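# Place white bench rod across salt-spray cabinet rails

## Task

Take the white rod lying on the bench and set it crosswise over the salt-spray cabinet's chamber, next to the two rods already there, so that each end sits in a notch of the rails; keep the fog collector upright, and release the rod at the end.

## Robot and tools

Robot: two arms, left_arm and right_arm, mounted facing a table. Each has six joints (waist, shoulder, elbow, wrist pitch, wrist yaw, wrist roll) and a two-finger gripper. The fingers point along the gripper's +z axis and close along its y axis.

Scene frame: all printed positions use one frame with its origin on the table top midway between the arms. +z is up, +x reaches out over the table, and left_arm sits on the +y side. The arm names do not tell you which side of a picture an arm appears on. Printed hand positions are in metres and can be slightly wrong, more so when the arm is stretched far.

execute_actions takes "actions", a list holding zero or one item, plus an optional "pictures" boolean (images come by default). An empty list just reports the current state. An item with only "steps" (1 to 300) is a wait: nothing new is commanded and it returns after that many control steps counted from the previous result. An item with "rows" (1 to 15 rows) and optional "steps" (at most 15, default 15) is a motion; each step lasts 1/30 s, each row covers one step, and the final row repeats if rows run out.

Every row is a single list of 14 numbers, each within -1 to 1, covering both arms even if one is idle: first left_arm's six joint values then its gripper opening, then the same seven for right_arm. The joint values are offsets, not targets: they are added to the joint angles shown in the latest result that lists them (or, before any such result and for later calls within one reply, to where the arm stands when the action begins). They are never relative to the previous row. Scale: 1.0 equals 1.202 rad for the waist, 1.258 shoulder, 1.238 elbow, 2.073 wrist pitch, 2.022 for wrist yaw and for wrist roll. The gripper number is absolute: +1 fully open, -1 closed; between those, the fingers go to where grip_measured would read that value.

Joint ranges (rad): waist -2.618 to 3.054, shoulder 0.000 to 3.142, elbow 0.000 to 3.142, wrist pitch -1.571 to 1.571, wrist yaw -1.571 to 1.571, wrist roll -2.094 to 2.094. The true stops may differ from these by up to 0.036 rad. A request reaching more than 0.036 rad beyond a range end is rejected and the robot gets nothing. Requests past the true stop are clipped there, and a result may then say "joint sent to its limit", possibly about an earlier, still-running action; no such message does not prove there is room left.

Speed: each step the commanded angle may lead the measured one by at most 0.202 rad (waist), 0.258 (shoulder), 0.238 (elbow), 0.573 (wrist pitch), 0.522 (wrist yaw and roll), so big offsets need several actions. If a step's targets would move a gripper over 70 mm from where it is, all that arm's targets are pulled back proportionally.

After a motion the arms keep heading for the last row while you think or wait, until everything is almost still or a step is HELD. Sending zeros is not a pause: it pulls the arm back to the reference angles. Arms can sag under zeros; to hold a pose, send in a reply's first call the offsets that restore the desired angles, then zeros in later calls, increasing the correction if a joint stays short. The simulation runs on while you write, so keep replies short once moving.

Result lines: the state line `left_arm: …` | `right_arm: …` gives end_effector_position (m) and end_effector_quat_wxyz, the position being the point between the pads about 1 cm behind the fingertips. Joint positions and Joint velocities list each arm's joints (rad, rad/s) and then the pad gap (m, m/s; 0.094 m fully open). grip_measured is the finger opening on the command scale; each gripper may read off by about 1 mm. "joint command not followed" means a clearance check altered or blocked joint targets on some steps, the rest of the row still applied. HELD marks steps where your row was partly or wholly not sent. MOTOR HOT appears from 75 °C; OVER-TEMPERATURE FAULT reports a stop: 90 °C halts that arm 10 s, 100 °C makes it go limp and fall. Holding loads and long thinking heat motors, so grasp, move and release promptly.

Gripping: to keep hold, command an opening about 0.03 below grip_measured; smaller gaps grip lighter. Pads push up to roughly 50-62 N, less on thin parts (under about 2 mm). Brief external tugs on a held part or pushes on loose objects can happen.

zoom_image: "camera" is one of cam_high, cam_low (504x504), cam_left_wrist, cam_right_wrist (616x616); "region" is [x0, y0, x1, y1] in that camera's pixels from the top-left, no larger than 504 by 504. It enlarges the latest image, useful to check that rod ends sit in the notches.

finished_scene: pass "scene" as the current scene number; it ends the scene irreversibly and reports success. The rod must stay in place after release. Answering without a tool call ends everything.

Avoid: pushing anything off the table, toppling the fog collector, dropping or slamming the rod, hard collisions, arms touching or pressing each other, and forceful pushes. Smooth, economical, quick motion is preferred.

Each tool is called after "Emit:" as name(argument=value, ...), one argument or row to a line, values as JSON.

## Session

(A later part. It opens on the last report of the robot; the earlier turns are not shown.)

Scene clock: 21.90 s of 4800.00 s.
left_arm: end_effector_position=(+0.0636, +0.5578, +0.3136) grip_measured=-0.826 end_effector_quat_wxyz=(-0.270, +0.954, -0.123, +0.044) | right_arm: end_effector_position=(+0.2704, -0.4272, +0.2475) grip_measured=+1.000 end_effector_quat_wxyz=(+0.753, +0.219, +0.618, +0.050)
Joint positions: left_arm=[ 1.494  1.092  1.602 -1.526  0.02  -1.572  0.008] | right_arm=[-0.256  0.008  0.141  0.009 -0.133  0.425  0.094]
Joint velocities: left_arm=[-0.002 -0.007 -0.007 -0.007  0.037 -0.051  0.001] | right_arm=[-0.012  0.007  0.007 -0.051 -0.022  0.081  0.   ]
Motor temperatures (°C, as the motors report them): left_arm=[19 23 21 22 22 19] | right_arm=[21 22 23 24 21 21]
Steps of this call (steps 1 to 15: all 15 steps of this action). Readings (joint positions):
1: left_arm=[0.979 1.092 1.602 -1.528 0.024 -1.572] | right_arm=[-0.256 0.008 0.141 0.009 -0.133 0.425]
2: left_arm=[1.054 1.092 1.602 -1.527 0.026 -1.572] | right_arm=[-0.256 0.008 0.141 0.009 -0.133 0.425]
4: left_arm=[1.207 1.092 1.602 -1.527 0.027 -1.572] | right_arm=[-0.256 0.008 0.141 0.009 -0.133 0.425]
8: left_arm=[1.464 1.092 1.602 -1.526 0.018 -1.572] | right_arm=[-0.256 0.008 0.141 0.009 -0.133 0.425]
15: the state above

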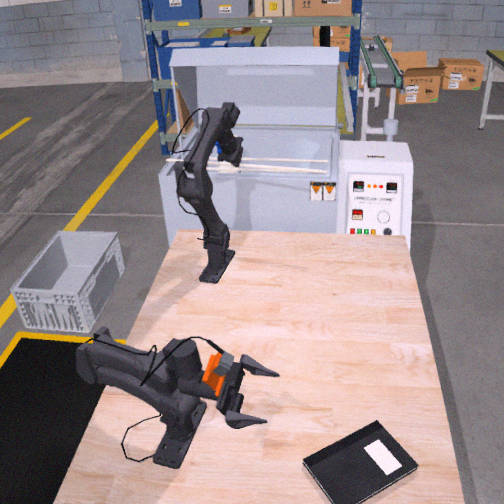

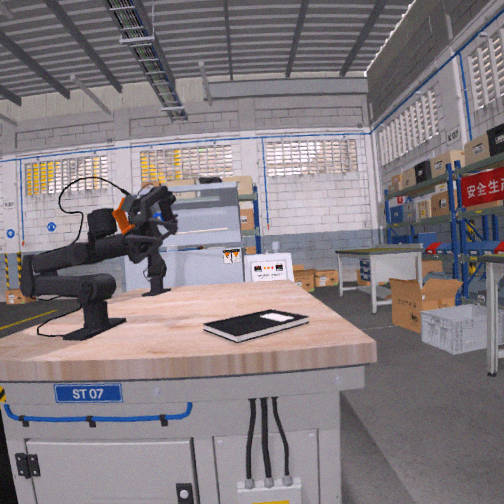

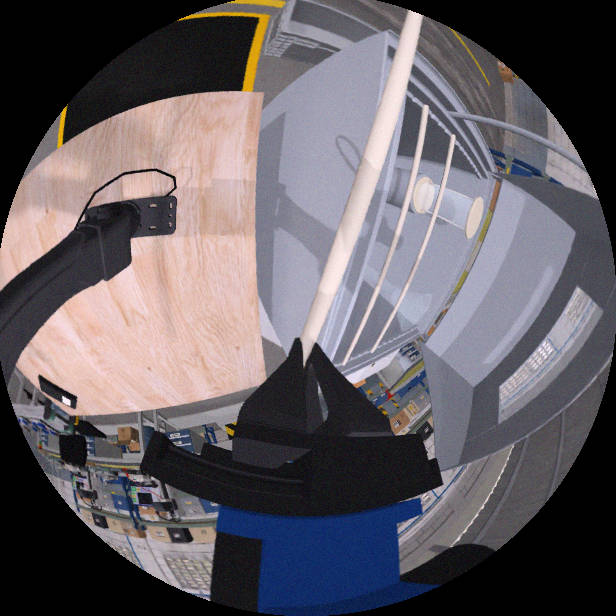

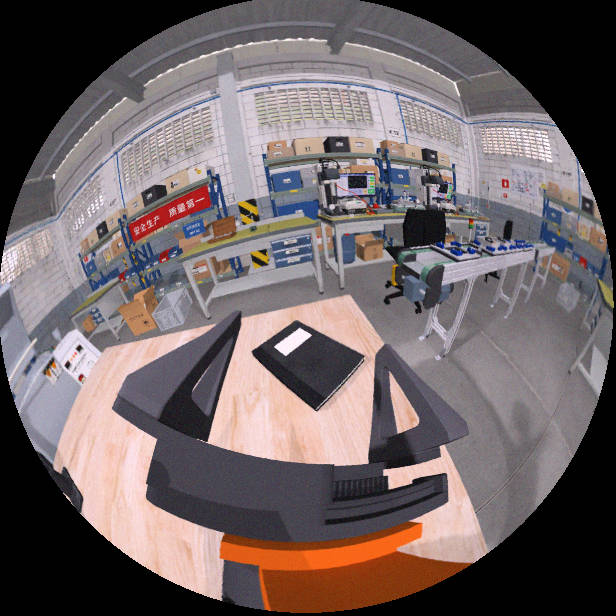

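Emit:
execute_actions(
  actions=[
    {"rows":[[-0.03,0.3,0.27,0.015,-0.055,-0.09,-0.86,0,0,0,0,0,0,1]]},
  ],
  pictures=false,
)

Emit:
execute_actions(
  actions=[
    {"rows":[[0,0.31,0.26,0.018,0,0,-0.86,0,0,0,0,0,0,1]]},
  ],
)

Emit:
zoom_image(
  camera="cam_high",
  region=[150,90,360,210],
)

Scene clock: 24.60 s of 4800.00 s.
left_arm: end_effector_position=(+0.0826, +0.6635, +0.3209) grip_measured=-0.826 end_effector_quat_wxyz=(-0.255, +0.966, -0.042, +0.023) | right_arm: end_effector_position=(+0.2704, -0.4272, +0.2475) grip_measured=+1.000 end_effector_quat_wxyz=(+0.753, +0.219, +0.618, +0.050)
Joint positions: left_arm=[ 1.468  1.494  1.916 -1.479 -0.071 -1.741  0.008] | right_arm=[-0.256  0.008  0.141  0.009 -0.133  0.425  0.094]
Joint velocities: left_arm=[-0.007 -0.125 -0.002 -0.037 -0.139 -0.081 -0.   ] | right_arm=[ 0.002 -0.007  0.002 -0.007 -0.051 -0.007  0.   ]
Motor temperatures (°C, as the motors report them): left_arm=[19 22 22 22 22 19] | right_arm=[21 22 23 25 21 21]
Steps of this call (steps 1 to 15: the robot went on to your last target; steps 16 to 66: nothing new was sent; steps 67 to 81: all 15 steps of this action). Readings (joint positions):
67: left_arm=[1.488 1.127 1.645 -1.557 0.009 -1.600] | right_arm=[-0.256 0.008 0.141 0.009 -0.133 0.425]
68: left_arm=[1.480 1.185 1.724 -1.569 -0.007 -1.629] | right_arm=[-0.256 0.008 0.141 0.009 -0.133 0.425]
70: left_arm=[1.473 1.321 1.866 -1.538 -0.032 -1.670] | right_arm=[-0.256 0.008 0.141 0.009 -0.133 0.425]
74: left_arm=[1.469 1.484 1.916 -1.477 -0.057 -1.715] | right_arm=[-0.256 0.008 0.141 0.009 -0.133 0.425]
81: the state above

Scene clock: 25.10 s of 4800.00 s.
left_arm: end_effector_position=(+0.0629, +0.7808, +0.2587) grip_measured=-0.826 end_effector_quat_wxyz=(-0.208, +0.976, -0.001, -0.065) | right_arm: end_effector_position=(+0.2704, -0.4272, +0.2475) grip_measured=+1.000 end_effector_quat_wxyz=(+0.753, +0.219, +0.618, +0.050)
Joint positions: left_arm=[ 1.529  1.949  2.21  -1.443 -0.212 -1.743  0.008] | right_arm=[-0.256  0.008  0.141  0.009 -0.133  0.425  0.094]
Joint velocities: left_arm=[ 0.232 -0.095 -0.012 -0.051 -0.623 -0.037 -0.001] | right_arm=[-0.007 -0.002  0.002 -0.037 -0.037  0.095  0.   ]
Motor temperatures (°C, as the motors report them): left_arm=[19 23 22 23 22 19] | right_arm=[21 22 23 25 21 21]
Steps of this call (steps 1 to 15: all 15 steps of this action). Readings (joint positions):
1: left_arm=[1.468 1.526 1.965 -1.510 -0.071 -1.743] | right_arm=[-0.256 0.008 0.141 0.009 -0.133 0.425]
2: left_arm=[1.468 1.579 2.049 -1.525 -0.071 -1.743] | right_arm=[-0.256 0.008 0.141 0.009 -0.133 0.425]
4: left_arm=[1.468 1.694 2.173 -1.483 -0.071 -1.743] | right_arm=[-0.256 0.008 0.141 0.009 -0.133 0.425]
8: left_arm=[1.468 1.874 2.220 -1.431 -0.070 -1.743] | right_arm=[-0.256 0.008 0.141 0.009 -0.133 0.425]
15: the state above

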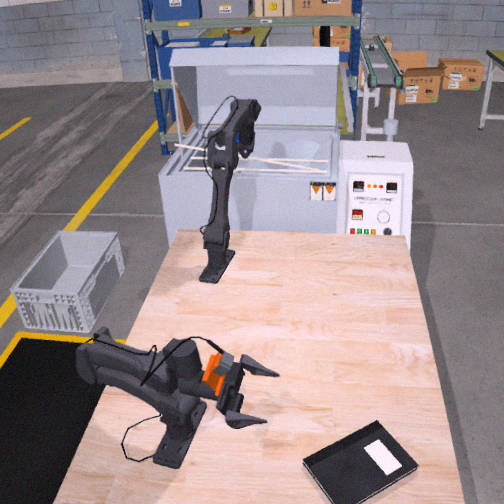

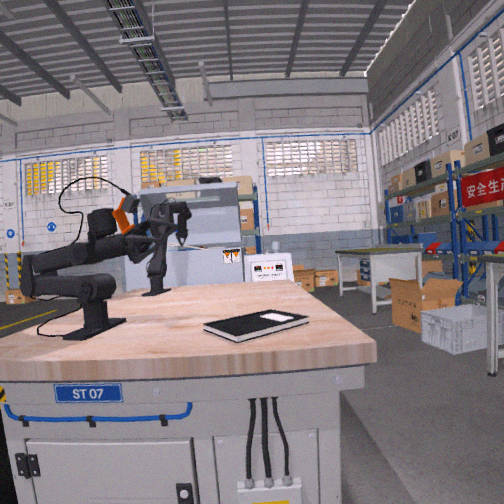

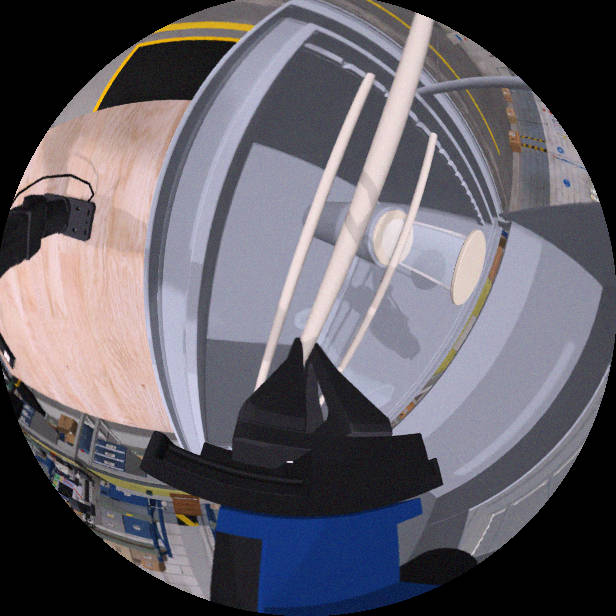

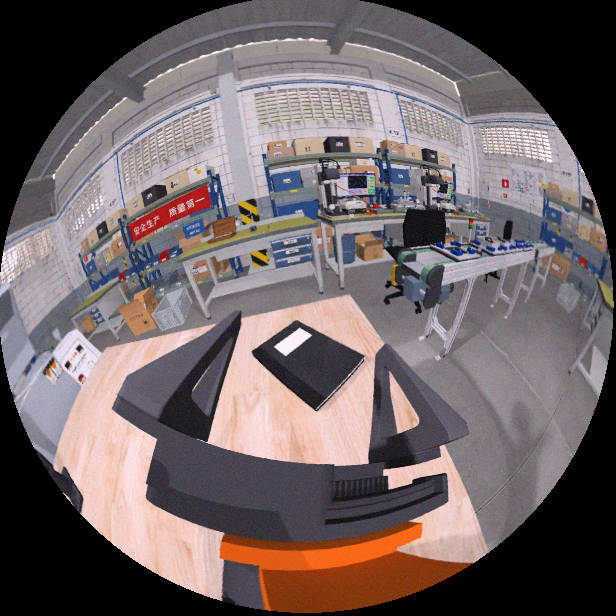

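Region (150, 90, 360, 210) of cam_high's 504x504 image, scaled by 2.400, with more detail than that image has; it fills the top 288 rows of this view, and the rest is white.

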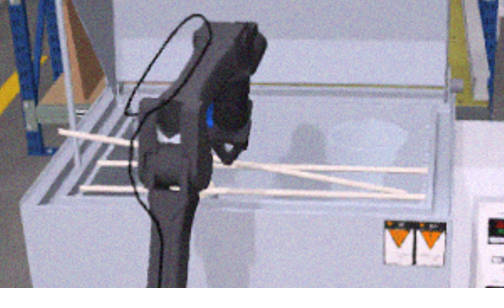

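A tug happened; look again.

Emit:
execute_actions(
  actions=[
    {"steps":20},
  ],
)

Emit:
zoom_image(
  camera="cam_high",
  region=[150,90,360,210],
)

Emit:
zoom_image(
  camera="cam_low",
  region=[110,190,270,290],
)

Scene clock: 25.77 s of 4800.00 s.
left_arm: end_effector_position=(+0.1134, +0.7636, +0.2755) grip_measured=-0.826 end_effector_quat_wxyz=(-0.219, +0.975, -0.046, +0.014) | right_arm: end_effector_position=(+0.2704, -0.4272, +0.2475) grip_measured=+1.000 end_effector_quat_wxyz=(+0.753, +0.219, +0.618, +0.050)
Joint positions: left_arm=[ 1.463  1.9    2.21  -1.444 -0.073 -1.743  0.008] | right_arm=[-0.256  0.008  0.141  0.009 -0.133  0.425  0.094]
Joint velocities: left_arm=[ 0.002  0.017  0.002  0.007 -0.022 -0.007 -0.001] | right_arm=[ 0.007  0.002 -0.002 -0.081 -0.007 -0.037  0.   ]
Motor temperatures (°C, as the motors report them): left_arm=[19 23 22 23 22 19] | right_arm=[21 22 23 25 21 21]
Steps of this call (steps 1 to 20: the robot went on to your last target). Readings (joint positions):
1: left_arm=[1.536 1.946 2.210 -1.444 -0.229 -1.743] | right_arm=[-0.256 0.008 0.141 0.009 -0.133 0.425]
2: left_arm=[1.538 1.943 2.210 -1.444 -0.242 -1.743] | right_arm=[-0.256 0.008 0.141 0.009 -0.133 0.425]
4: left_arm=[1.538 1.939 2.210 -1.445 -0.250 -1.743] | right_arm=[-0.256 0.008 0.141 0.009 -0.133 0.425]
8: left_arm=[1.492 1.919 2.210 -1.444 -0.148 -1.743] | right_arm=[-0.256 0.008 0.141 0.009 -0.133 0.425]
20: the state above

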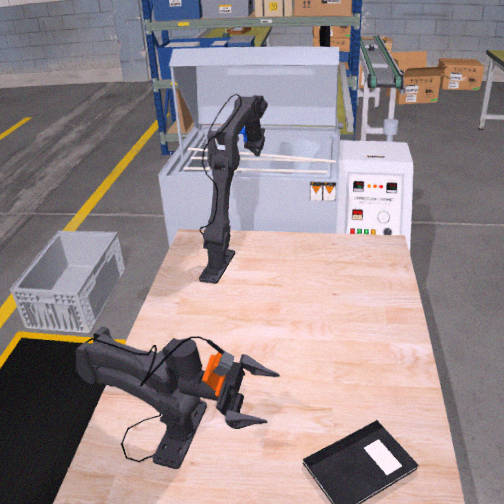

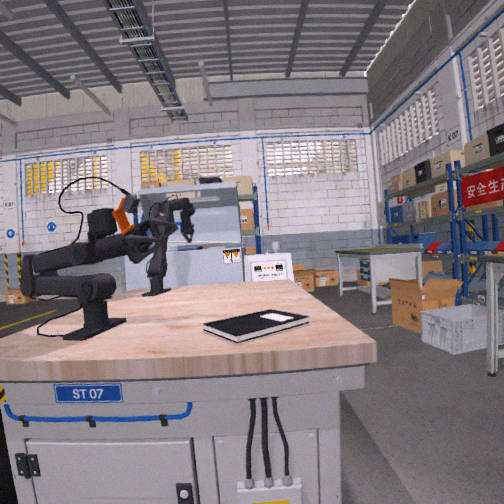

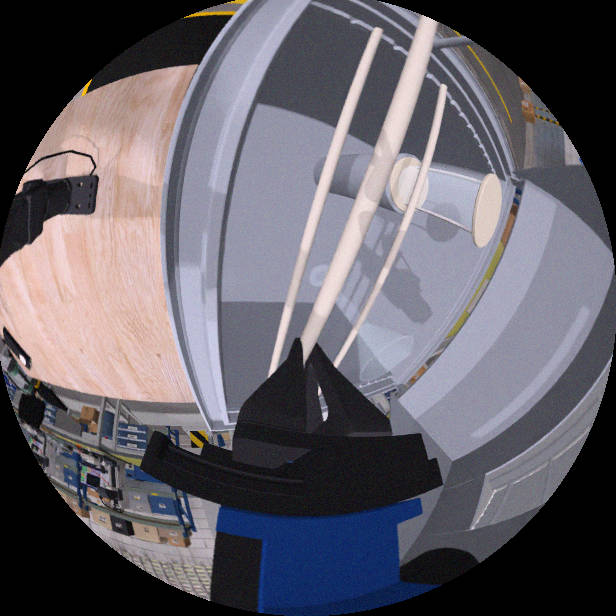

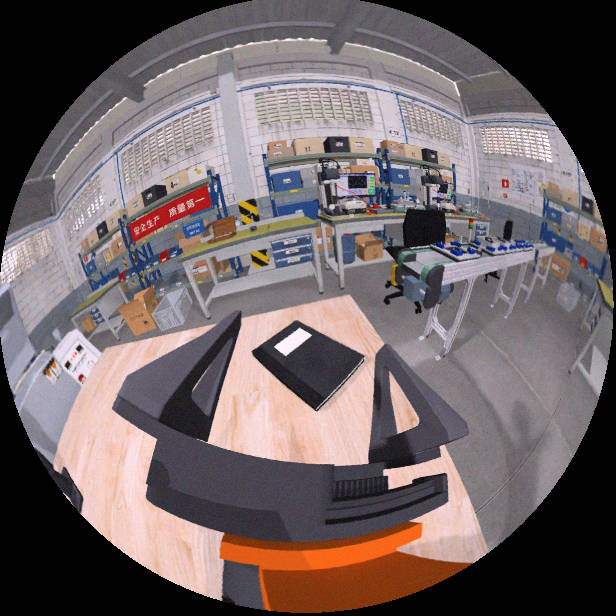

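Region (150, 90, 360, 210) of cam_high's 504x504 image, scaled by 2.400, with more detail than that image has; it fills the top 288 rows of this view, and the rest is white.

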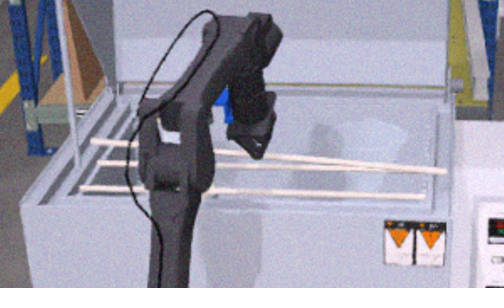

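Region (110, 190, 270, 290) of cam_low's 504x504 image, scaled by 3.150, with more detail than that image has; it fills the top 315 rows of this view, and the rest is white.

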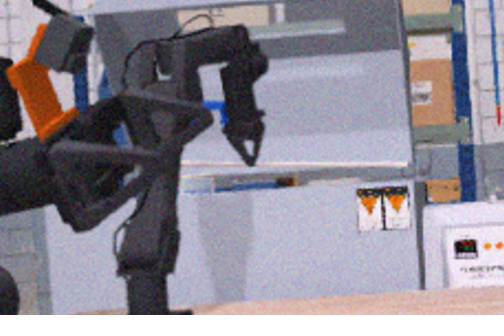

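Emit:
execute_actions(
  actions=[
    {"rows":[[0.015,-0.08,-0.07,-0.008,0.005,-0.02,-0.86,0,0,0,0,0,0,1],[0.015,-0.08,-0.07,-0.008,0.005,-0.02,-0.86,0,0,0,0,0,0,1],[0.015,-0.08,-0.07,-0.008,0.005,-0.02,-0.86,0,0,0,0,0,0,1],[0.015,-0.12,-0.12,-0.008,0.005,-0.02,-0.86,0,0,0,0,0,0,1],[0.015,-0.12,-0.12,-0.008,0.005,-0.02,-0.86,0,0,0,0,0,0,1],[0.036,-0.165,-0.18,-0.018,0.012,-0.04,-0.86,0,0,0,0,0,0,1]]},
  ],
)

Emit:
zoom_image(
  camera="cam_high",
  region=[150,90,360,210],
)

Emit:
zoom_image(
  camera="cam_low",
  region=[110,190,270,290],
)

Scene clock: 27.90 s of 4800.00 s.
left_arm: end_effector_position=(+0.0877, +0.7094, +0.2842) grip_measured=-0.826 end_effector_quat_wxyz=(-0.202, +0.979, +0.003, +0.025) | right_arm: end_effector_position=(+0.2704, -0.4272, +0.2475) grip_measured=+1.000 end_effector_quat_wxyz=(+0.753, +0.219, +0.618, +0.050)
Joint positions: left_arm=[ 1.5    1.698  2.007 -1.474 -0.049 -1.812  0.008] | right_arm=[-0.256  0.008  0.141  0.009 -0.133  0.425  0.094]
Joint velocities: left_arm=[-0.002  0.007 -0.061 -0.095  0.037 -0.154 -0.   ] | right_arm=[ 0.002  0.017 -0.007 -0.022 -0.037 -0.007  0.   ]
Motor temperatures (°C, as the motors report them): left_arm=[19 23 22 23 22 19] | right_arm=[21 22 23 25 21 21]
Steps of this call (steps 1 to 30: the robot went on to your last target; steps 31 to 49: nothing new was sent; steps 50 to 64: all 15 steps of this action). Readings (joint positions):
50: left_arm=[1.463 1.888 2.192 -1.435 -0.066 -1.748] | right_arm=[-0.256 0.008 0.141 0.009 -0.133 0.425]
51: left_arm=[1.465 1.871 2.165 -1.433 -0.064 -1.754] | right_arm=[-0.256 0.008 0.141 0.009 -0.133 0.425]
53: left_arm=[1.469 1.835 2.124 -1.440 -0.063 -1.762] | right_arm=[-0.256 0.008 0.141 0.009 -0.133 0.425]
57: left_arm=[1.487 1.733 2.019 -1.458 -0.053 -1.790] | right_arm=[-0.256 0.008 0.141 0.009 -0.133 0.425]
64: the state above

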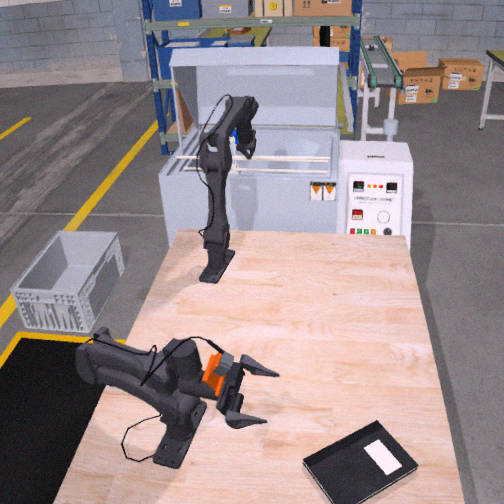

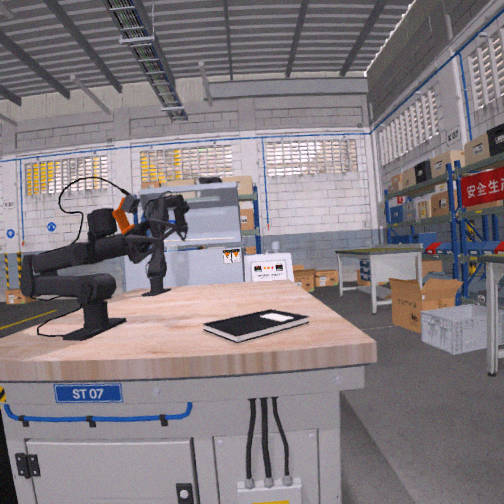

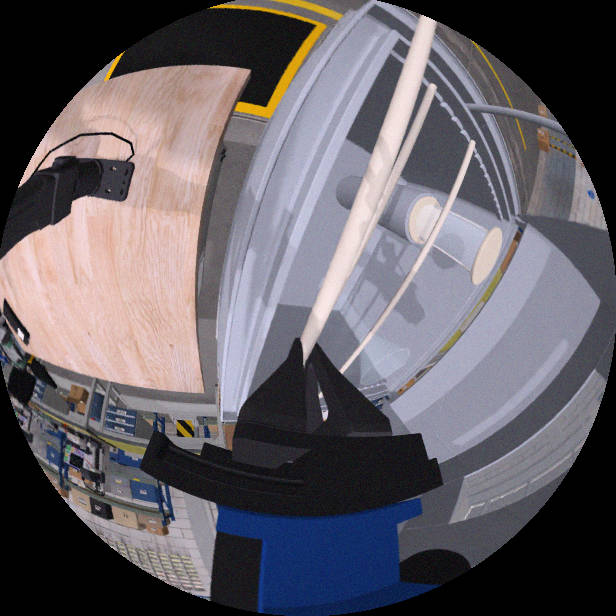

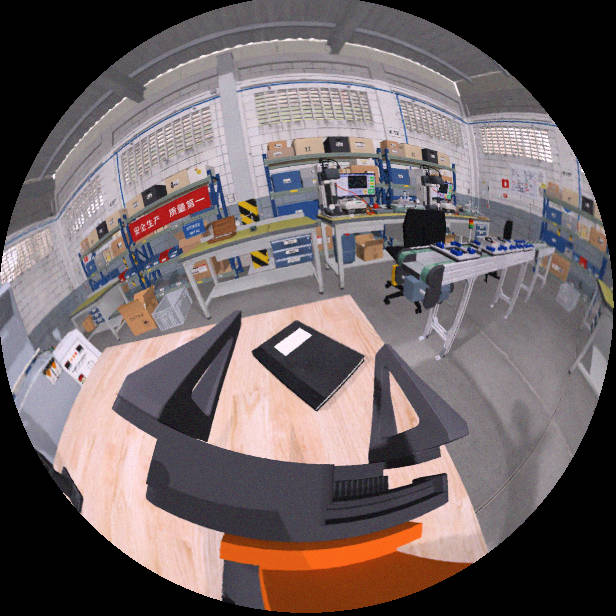

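Region (150, 90, 360, 210) of cam_high's 504x504 image, scaled by 2.400, with more detail than that image has; it fills the top 288 rows of this view, and the rest is white.

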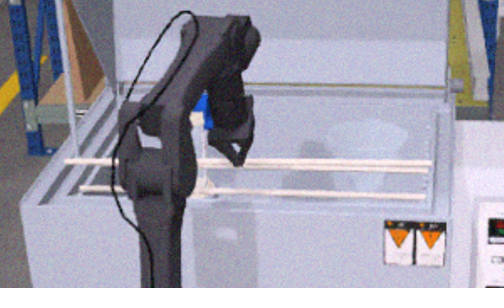

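Region (110, 190, 270, 290) of cam_low's 504x504 image, scaled by 3.150, with more detail than that image has; it fills the top 315 rows of this view, and the rest is white.

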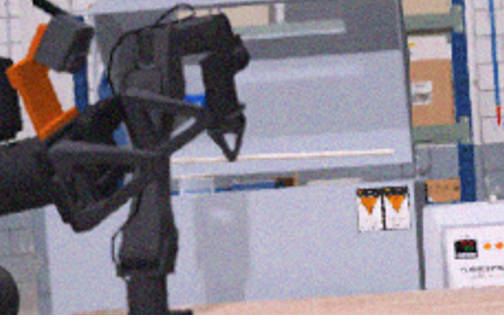

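Emit:
execute_actions(
  actions=[
    {"rows":[[0.01,-0.016,-0.06,0.028,0,0.01,-0.86,0,0,0,0,0,0,1],[0.01,-0.016,-0.06,0.028,0,0.01,-0.86,0,0,0,0,0,0,1],[0.01,-0.016,-0.06,0.028,0,0.01,-0.86,0,0,0,0,0,0,1],[0.02,-0.032,-0.12,0.056,0,0.02,-0.86,0,0,0,0,0,0,1],[0.02,-0.032,-0.12,0.056,0,0.02,-0.86,0,0,0,0,0,0,1],[0.02,-0.032,-0.12,0.056,0,0.02,-0.86,0,0,0,0,0,0,1],[0.02,-0.05,-0.19,0.084,0,0.02,-0.86,0,0,0,0,0,0,1],[0.02,-0.05,-0.19,0.084,0,0.02,-0.86,0,0,0,0,0,0,1],[0.02,-0.05,-0.19,0.084,0,0.02,-0.86,0,0,0,0,0,0,1],[0.026,-0.068,-0.255,0.112,0,0.03,-0.86,0,0,0,0,0,0,1]]},
  ],
  pictures=false,
)

Emit:
execute_actions(
  actions=[
    {"steps":10},
  ],
)

Emit:
zoom_image(
  camera="cam_high",
  region=[150,90,360,210],
)

Scene clock: 30.13 s of 4800.00 s.
left_arm: end_effector_position=(+0.0806, +0.7091, +0.2272) grip_measured=-0.826 end_effector_quat_wxyz=(-0.179, +0.984, -0.008, +0.017) | right_arm: end_effector_position=(+0.2704, -0.4272, +0.2475) grip_measured=+1.000 end_effector_quat_wxyz=(+0.753, +0.219, +0.618, +0.050)
Joint positions: left_arm=[ 1.522  1.637  1.709 -1.283 -0.042 -1.771  0.008] | right_arm=[-0.256  0.008  0.141  0.009 -0.133  0.425  0.094]
Joint velocities: left_arm=[-0.012 -0.076  0.002  0.183 -0.081  0.081  0.   ] | right_arm=[-0.002 -0.012  0.002 -0.051  0.037  0.022  0.   ]
Motor temperatures (°C, as the motors report them): left_arm=[19 23 22 23 22 19] | right_arm=[21 22 23 25 21 21]
Steps of this call (steps 1 to 15: the robot went on to your last target; steps 16 to 52: nothing new was sent; steps 53 to 67: all 15 steps of this action). Readings (joint positions):
53: left_arm=[1.500 1.695 1.993 -1.464 -0.047 -1.815] | right_arm=[-0.256 0.008 0.141 0.009 -0.133 0.425]
54: left_arm=[1.500 1.691 1.978 -1.453 -0.047 -1.813] | right_arm=[-0.256 0.008 0.141 0.009 -0.133 0.425]
56: left_arm=[1.502 1.686 1.943 -1.430 -0.046 -1.806] | right_arm=[-0.256 0.008 0.141 0.009 -0.133 0.425]
60: left_arm=[1.514 1.668 1.831 -1.365 -0.046 -1.792] | right_arm=[-0.256 0.008 0.141 0.009 -0.133 0.425]
67: the state above

Scene clock: 30.47 s of 4800.00 s.
left_arm: end_effector_position=(+0.0809, +0.7147, +0.2310) grip_measured=-0.826 end_effector_quat_wxyz=(-0.194, +0.981, -0.012, +0.018) | right_arm: end_effector_position=(+0.2704, -0.4272, +0.2475) grip_measured=+1.000 end_effector_quat_wxyz=(+0.753, +0.219, +0.618, +0.050)
Joint positions: left_arm=[ 1.523  1.633  1.709 -1.257 -0.045 -1.76   0.008] | right_arm=[-0.256  0.008  0.141  0.009 -0.133  0.425  0.094]
Joint velocities: left_arm=[ 0.002 -0.007 -0.007 -0.022 -0.007 -0.007 -0.   ] | right_arm=[-0.002 -0.002 -0.002 -0.081  0.037  0.095  0.   ]
Motor temperatures (°C, as the motors report them): left_arm=[19 23 22 23 22 19] | right_arm=[21 22 23 25 21 21]
Steps of this call (steps 1 to 10: the robot went on to your last target). Readings (joint positions):
1: left_arm=[1.522 1.634 1.709 -1.276 -0.043 -1.770] | right_arm=[-0.256 0.008 0.141 0.009 -0.133 0.425]
2: left_arm=[1.522 1.633 1.709 -1.271 -0.044 -1.768] | right_arm=[-0.256 0.008 0.141 0.009 -0.133 0.425]
4: left_arm=[1.523 1.633 1.709 -1.264 -0.045 -1.765] | right_arm=[-0.256 0.008 0.141 0.009 -0.133 0.425]
8: left_arm=[1.523 1.633 1.709 -1.258 -0.045 -1.761] | right_arm=[-0.256 0.008 0.141 0.009 -0.133 0.425]
10: the state above

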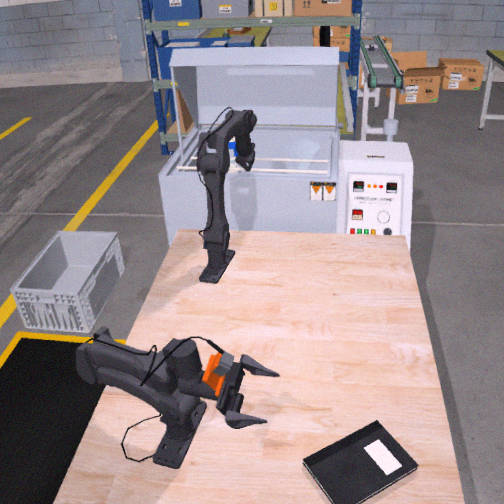

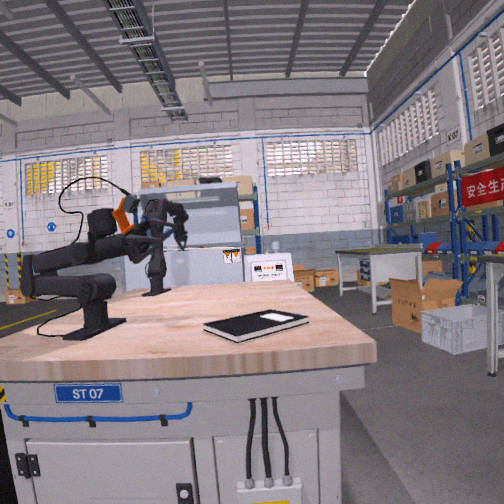

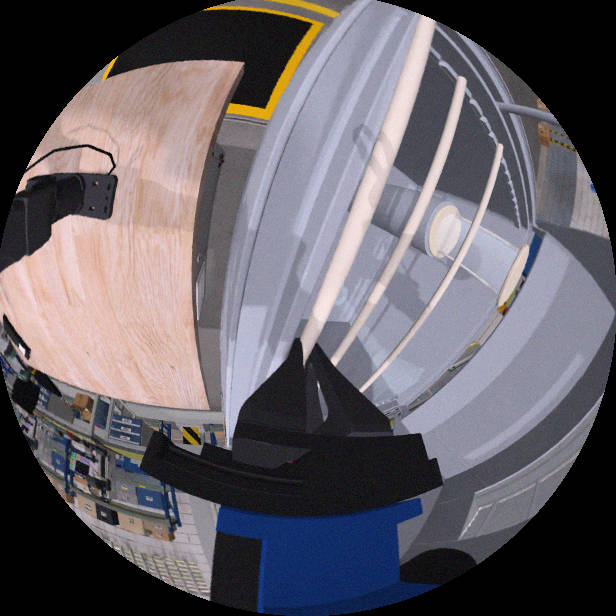

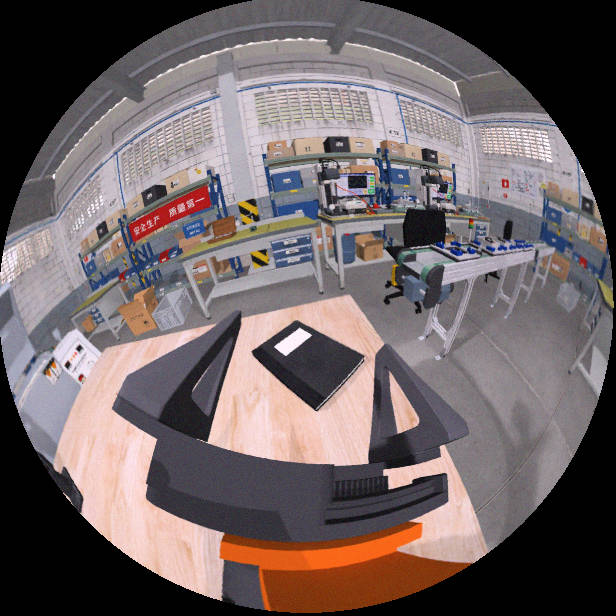

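Region (150, 90, 360, 210) of cam_high's 504x504 image, scaled by 2.400, with more detail than that image has; it fills the top 288 rows of this view, and the rest is white.

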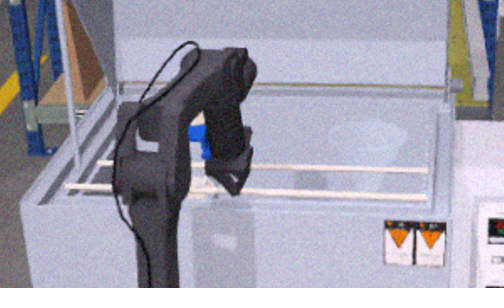

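Emit:
execute_actions(
  actions=[
    {"rows":[[0.015,0.06,0.085,0.005,0,0.008,-0.86,0,0,0,0,0,0,1]]},
  ],
)

Emit:
zoom_image(
  camera="cam_high",
  region=[150,90,360,210],
)

Emit:
zoom_image(
  camera="cam_left_wrist",
  region=[340,0,560,220],
)

Scene clock: 32.00 s of 4800.00 s.
left_arm: end_effector_position=(+0.0828, +0.7374, +0.2317) grip_measured=-0.826 end_effector_quat_wxyz=(-0.202, +0.979, -0.010, +0.020) | right_arm: end_effector_position=(+0.2704, -0.4272, +0.2475) grip_measured=+1.000 end_effector_quat_wxyz=(+0.753, +0.219, +0.618, +0.050)
Joint positions: left_arm=[ 1.532  1.705  1.786 -1.244 -0.042 -1.755  0.008] | right_arm=[-0.256  0.008  0.141  0.009 -0.133  0.425  0.094]
Joint velocities: left_arm=[ 0.007  0.027 -0.002 -0.095  0.037  0.007 -0.001] | right_arm=[ 0.027 -0.017 -0.002  0.051 -0.007  0.022  0.   ]
Motor temperatures (°C, as the motors report them): left_arm=[19 23 22 23 22 19] | right_arm=[21 22 23 25 21 21]
Steps of this call (steps 1 to 30: the robot went on to your last target; step 31: nothing new was sent; steps 32 to 46: all 15 steps of this action). Readings (joint positions):
32: left_arm=[1.524 1.643 1.725 -1.265 -0.045 -1.758] | right_arm=[-0.256 0.008 0.141 0.009 -0.133 0.425]
33: left_arm=[1.526 1.660 1.750 -1.269 -0.045 -1.757] | right_arm=[-0.256 0.008 0.141 0.009 -0.133 0.425]
35: left_arm=[1.531 1.686 1.781 -1.253 -0.045 -1.756] | right_arm=[-0.256 0.008 0.141 0.009 -0.133 0.425]
39: left_arm=[1.532 1.705 1.786 -1.244 -0.044 -1.755] | right_arm=[-0.256 0.008 0.141 0.009 -0.133 0.425]
46: the state above

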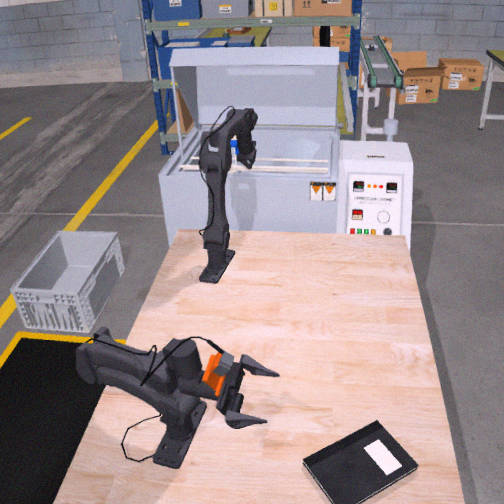

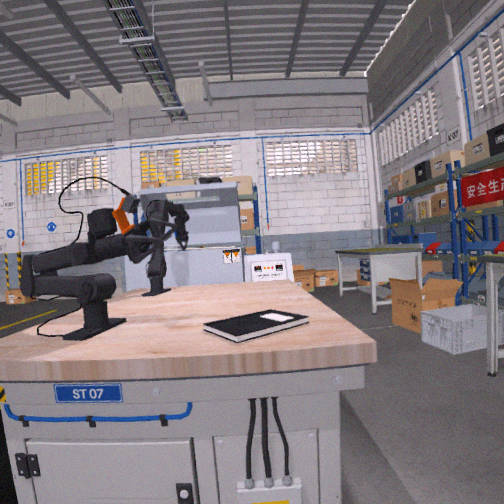

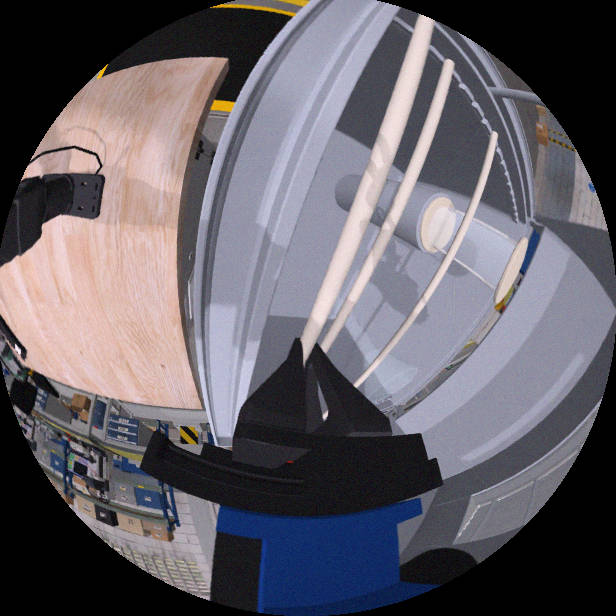

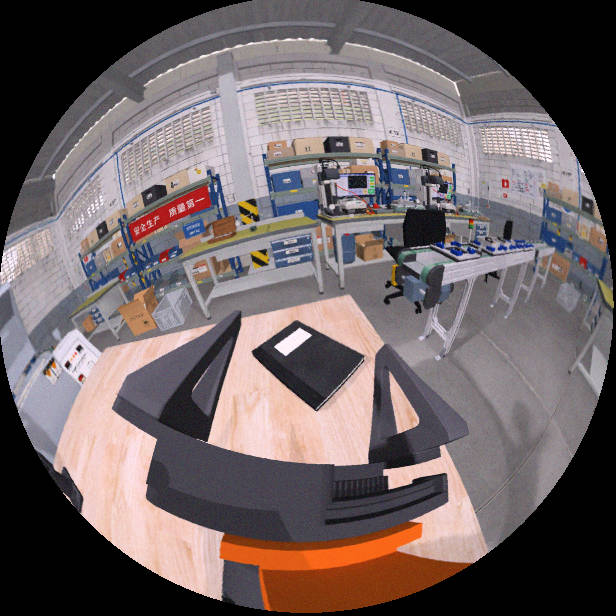

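Region (150, 90, 360, 210) of cam_high's 504x504 image, scaled by 2.400, with more detail than that image has; it fills the top 288 rows of this view, and the rest is white.

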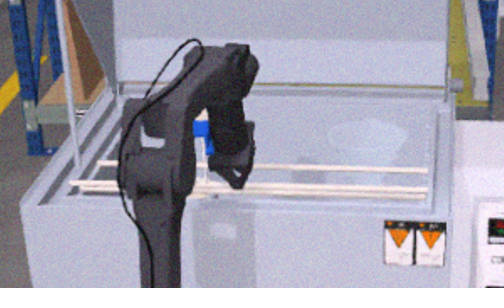

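Region (340, 0, 560, 220) of cam_left_wrist's 616x616 image, scaled by 2.291, with more detail than that image has.

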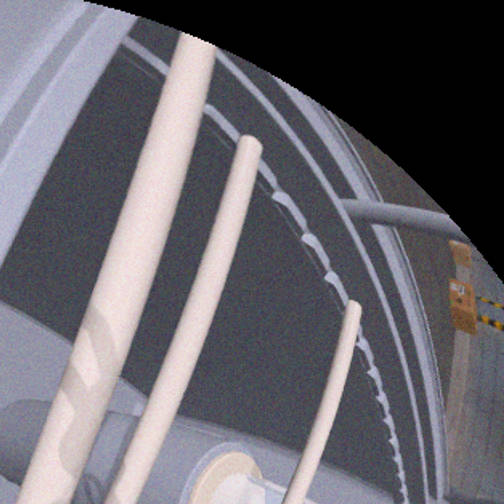

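Emit:
execute_actions(
  actions=[
    {"rows":[[0,-0.015,-0.06,0.028,0,0.01,-0.86,0,0,0,0,0,0,1],[0,-0.015,-0.06,0.028,0,0.01,-0.86,0,0,0,0,0,0,1],[0,-0.015,-0.06,0.028,0,0.01,-0.86,0,0,0,0,0,0,1],[0,-0.015,-0.06,0.028,0,0.01,-0.86,0,0,0,0,0,0,1],[0,-0.035,-0.12,0.055,0,0.018,-0.86,0,0,0,0,0,0,1]]},
  ],
  pictures=false,
)

Emit:
execute_actions(
  actions=[
    {"steps":10},
  ],
)

Emit:
zoom_image(
  camera="cam_high",
  region=[150,90,360,210],
)

Emit:
zoom_image(
  camera="cam_left_wrist",
  region=[340,0,560,220],
)

Scene clock: 33.80 s of 4800.00 s.
left_arm: end_effector_position=(+0.0851, +0.7394, +0.2135) grip_measured=-0.826 end_effector_quat_wxyz=(-0.212, +0.977, -0.020, +0.025) | right_arm: end_effector_position=(+0.2704, -0.4272, +0.2475) grip_measured=+1.000 end_effector_quat_wxyz=(+0.753, +0.219, +0.618, +0.050)
Joint positions: left_arm=[ 1.532  1.672  1.664 -1.134 -0.032 -1.737  0.008] | right_arm=[-0.256  0.008  0.141  0.009 -0.133  0.425  0.094]
Joint velocities: left_arm=[ 0.007 -0.017 -0.012  0.051 -0.007 -0.007 -0.   ] | right_arm=[-0.007  0.007 -0.012 -0.007  0.007 -0.007  0.   ]
Motor temperatures (°C, as the motors report them): left_arm=[19 24 22 23 22 19] | right_arm=[21 22 23 25 21 21]
Steps of this call (steps 1 to 15: the robot went on to your last target; steps 16 to 39: nothing new was sent; steps 40 to 54: all 15 steps of this action). Readings (joint positions):
40: left_arm=[1.532 1.703 1.775 -1.233 -0.042 -1.753] | right_arm=[-0.256 0.008 0.141 0.009 -0.133 0.425]
41: left_arm=[1.532 1.699 1.760 -1.221 -0.042 -1.752] | right_arm=[-0.256 0.008 0.141 0.009 -0.133 0.425]
43: left_arm=[1.532 1.698 1.738 -1.210 -0.038 -1.752] | right_arm=[-0.256 0.008 0.141 0.009 -0.133 0.425]
47: left_arm=[1.532 1.675 1.674 -1.150 -0.033 -1.744] | right_arm=[-0.256 0.008 0.141 0.009 -0.133 0.425]
54: the state above

Scene clock: 34.13 s of 4800.00 s.
left_arm: end_effector_position=(+0.0853, +0.7399, +0.2130) grip_measured=-0.826 end_effector_quat_wxyz=(-0.213, +0.977, -0.020, +0.025) | right_arm: end_effector_position=(+0.2704, -0.4272, +0.2475) grip_measured=+1.000 end_effector_quat_wxyz=(+0.753, +0.219, +0.618, +0.050)
Joint positions: left_arm=[ 1.532  1.672  1.662 -1.129 -0.032 -1.735  0.008] | right_arm=[-0.256  0.008  0.141  0.009 -0.133  0.425  0.094]
Joint velocities: left_arm=[ 0.007  0.007 -0.007 -0.051 -0.022 -0.007 -0.001] | right_arm=[-0.002 -0.002 -0.002  0.007 -0.037  0.007  0.   ]
Motor temperatures (°C, as the motors report them): left_arm=[19 24 22 23 22 19] | right_arm=[21 22 23 25 21 21]
Steps of this call (steps 1 to 10: the robot went on to your last target). Readings (joint positions):
1: left_arm=[1.532 1.672 1.664 -1.133 -0.032 -1.737] | right_arm=[-0.256 0.008 0.141 0.009 -0.133 0.425]
2: left_arm=[1.532 1.672 1.662 -1.131 -0.032 -1.736] | right_arm=[-0.256 0.008 0.141 0.009 -0.133 0.425]
4: left_arm=[1.532 1.672 1.662 -1.130 -0.032 -1.736] | right_arm=[-0.256 0.008 0.141 0.009 -0.133 0.425]
8: left_arm=[1.532 1.672 1.662 -1.129 -0.032 -1.735] | right_arm=[-0.256 0.008 0.141 0.009 -0.133 0.425]
10: the state above

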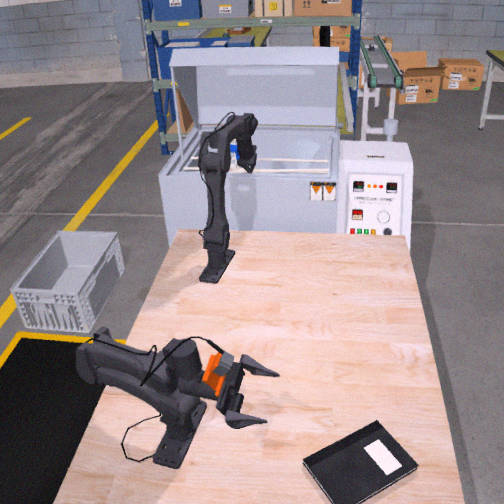

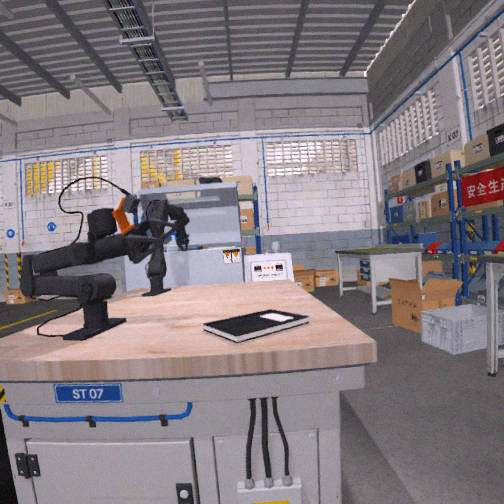

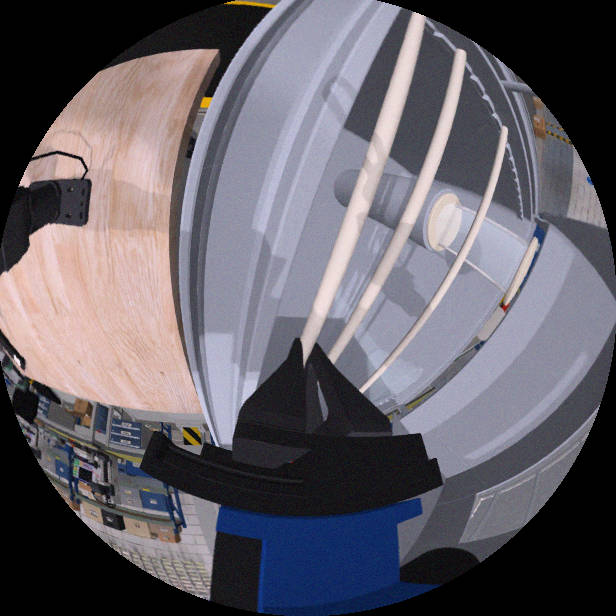

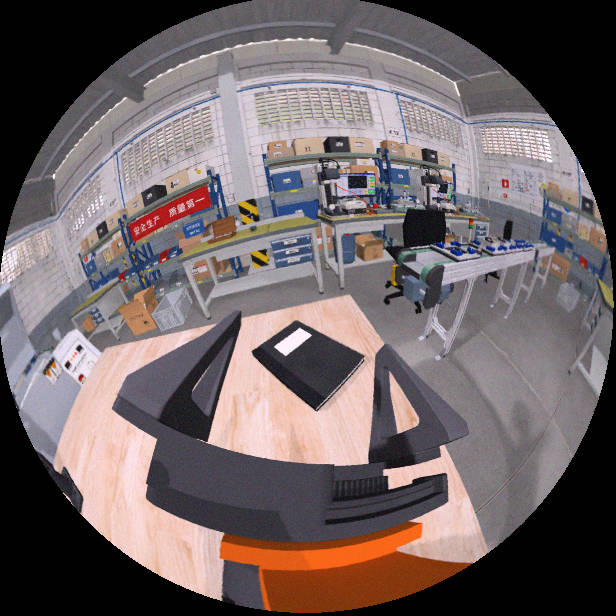

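Region (150, 90, 360, 210) of cam_high's 504x504 image, scaled by 2.400, with more detail than that image has; it fills the top 288 rows of this view, and the rest is white.

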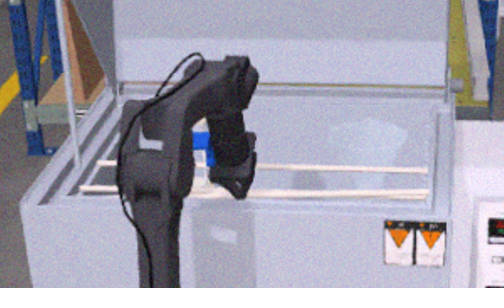

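Region (340, 0, 560, 220) of cam_left_wrist's 616x616 image, scaled by 2.291, with more detail than that image has.

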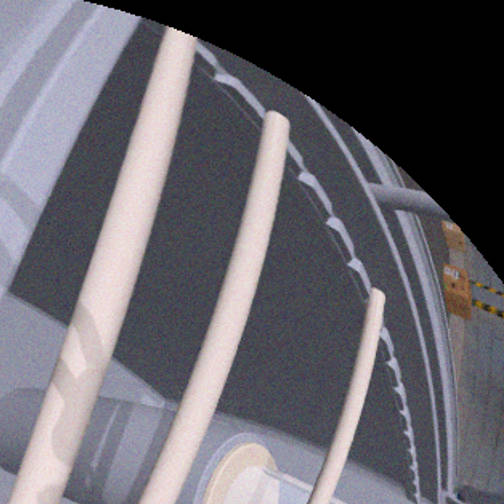

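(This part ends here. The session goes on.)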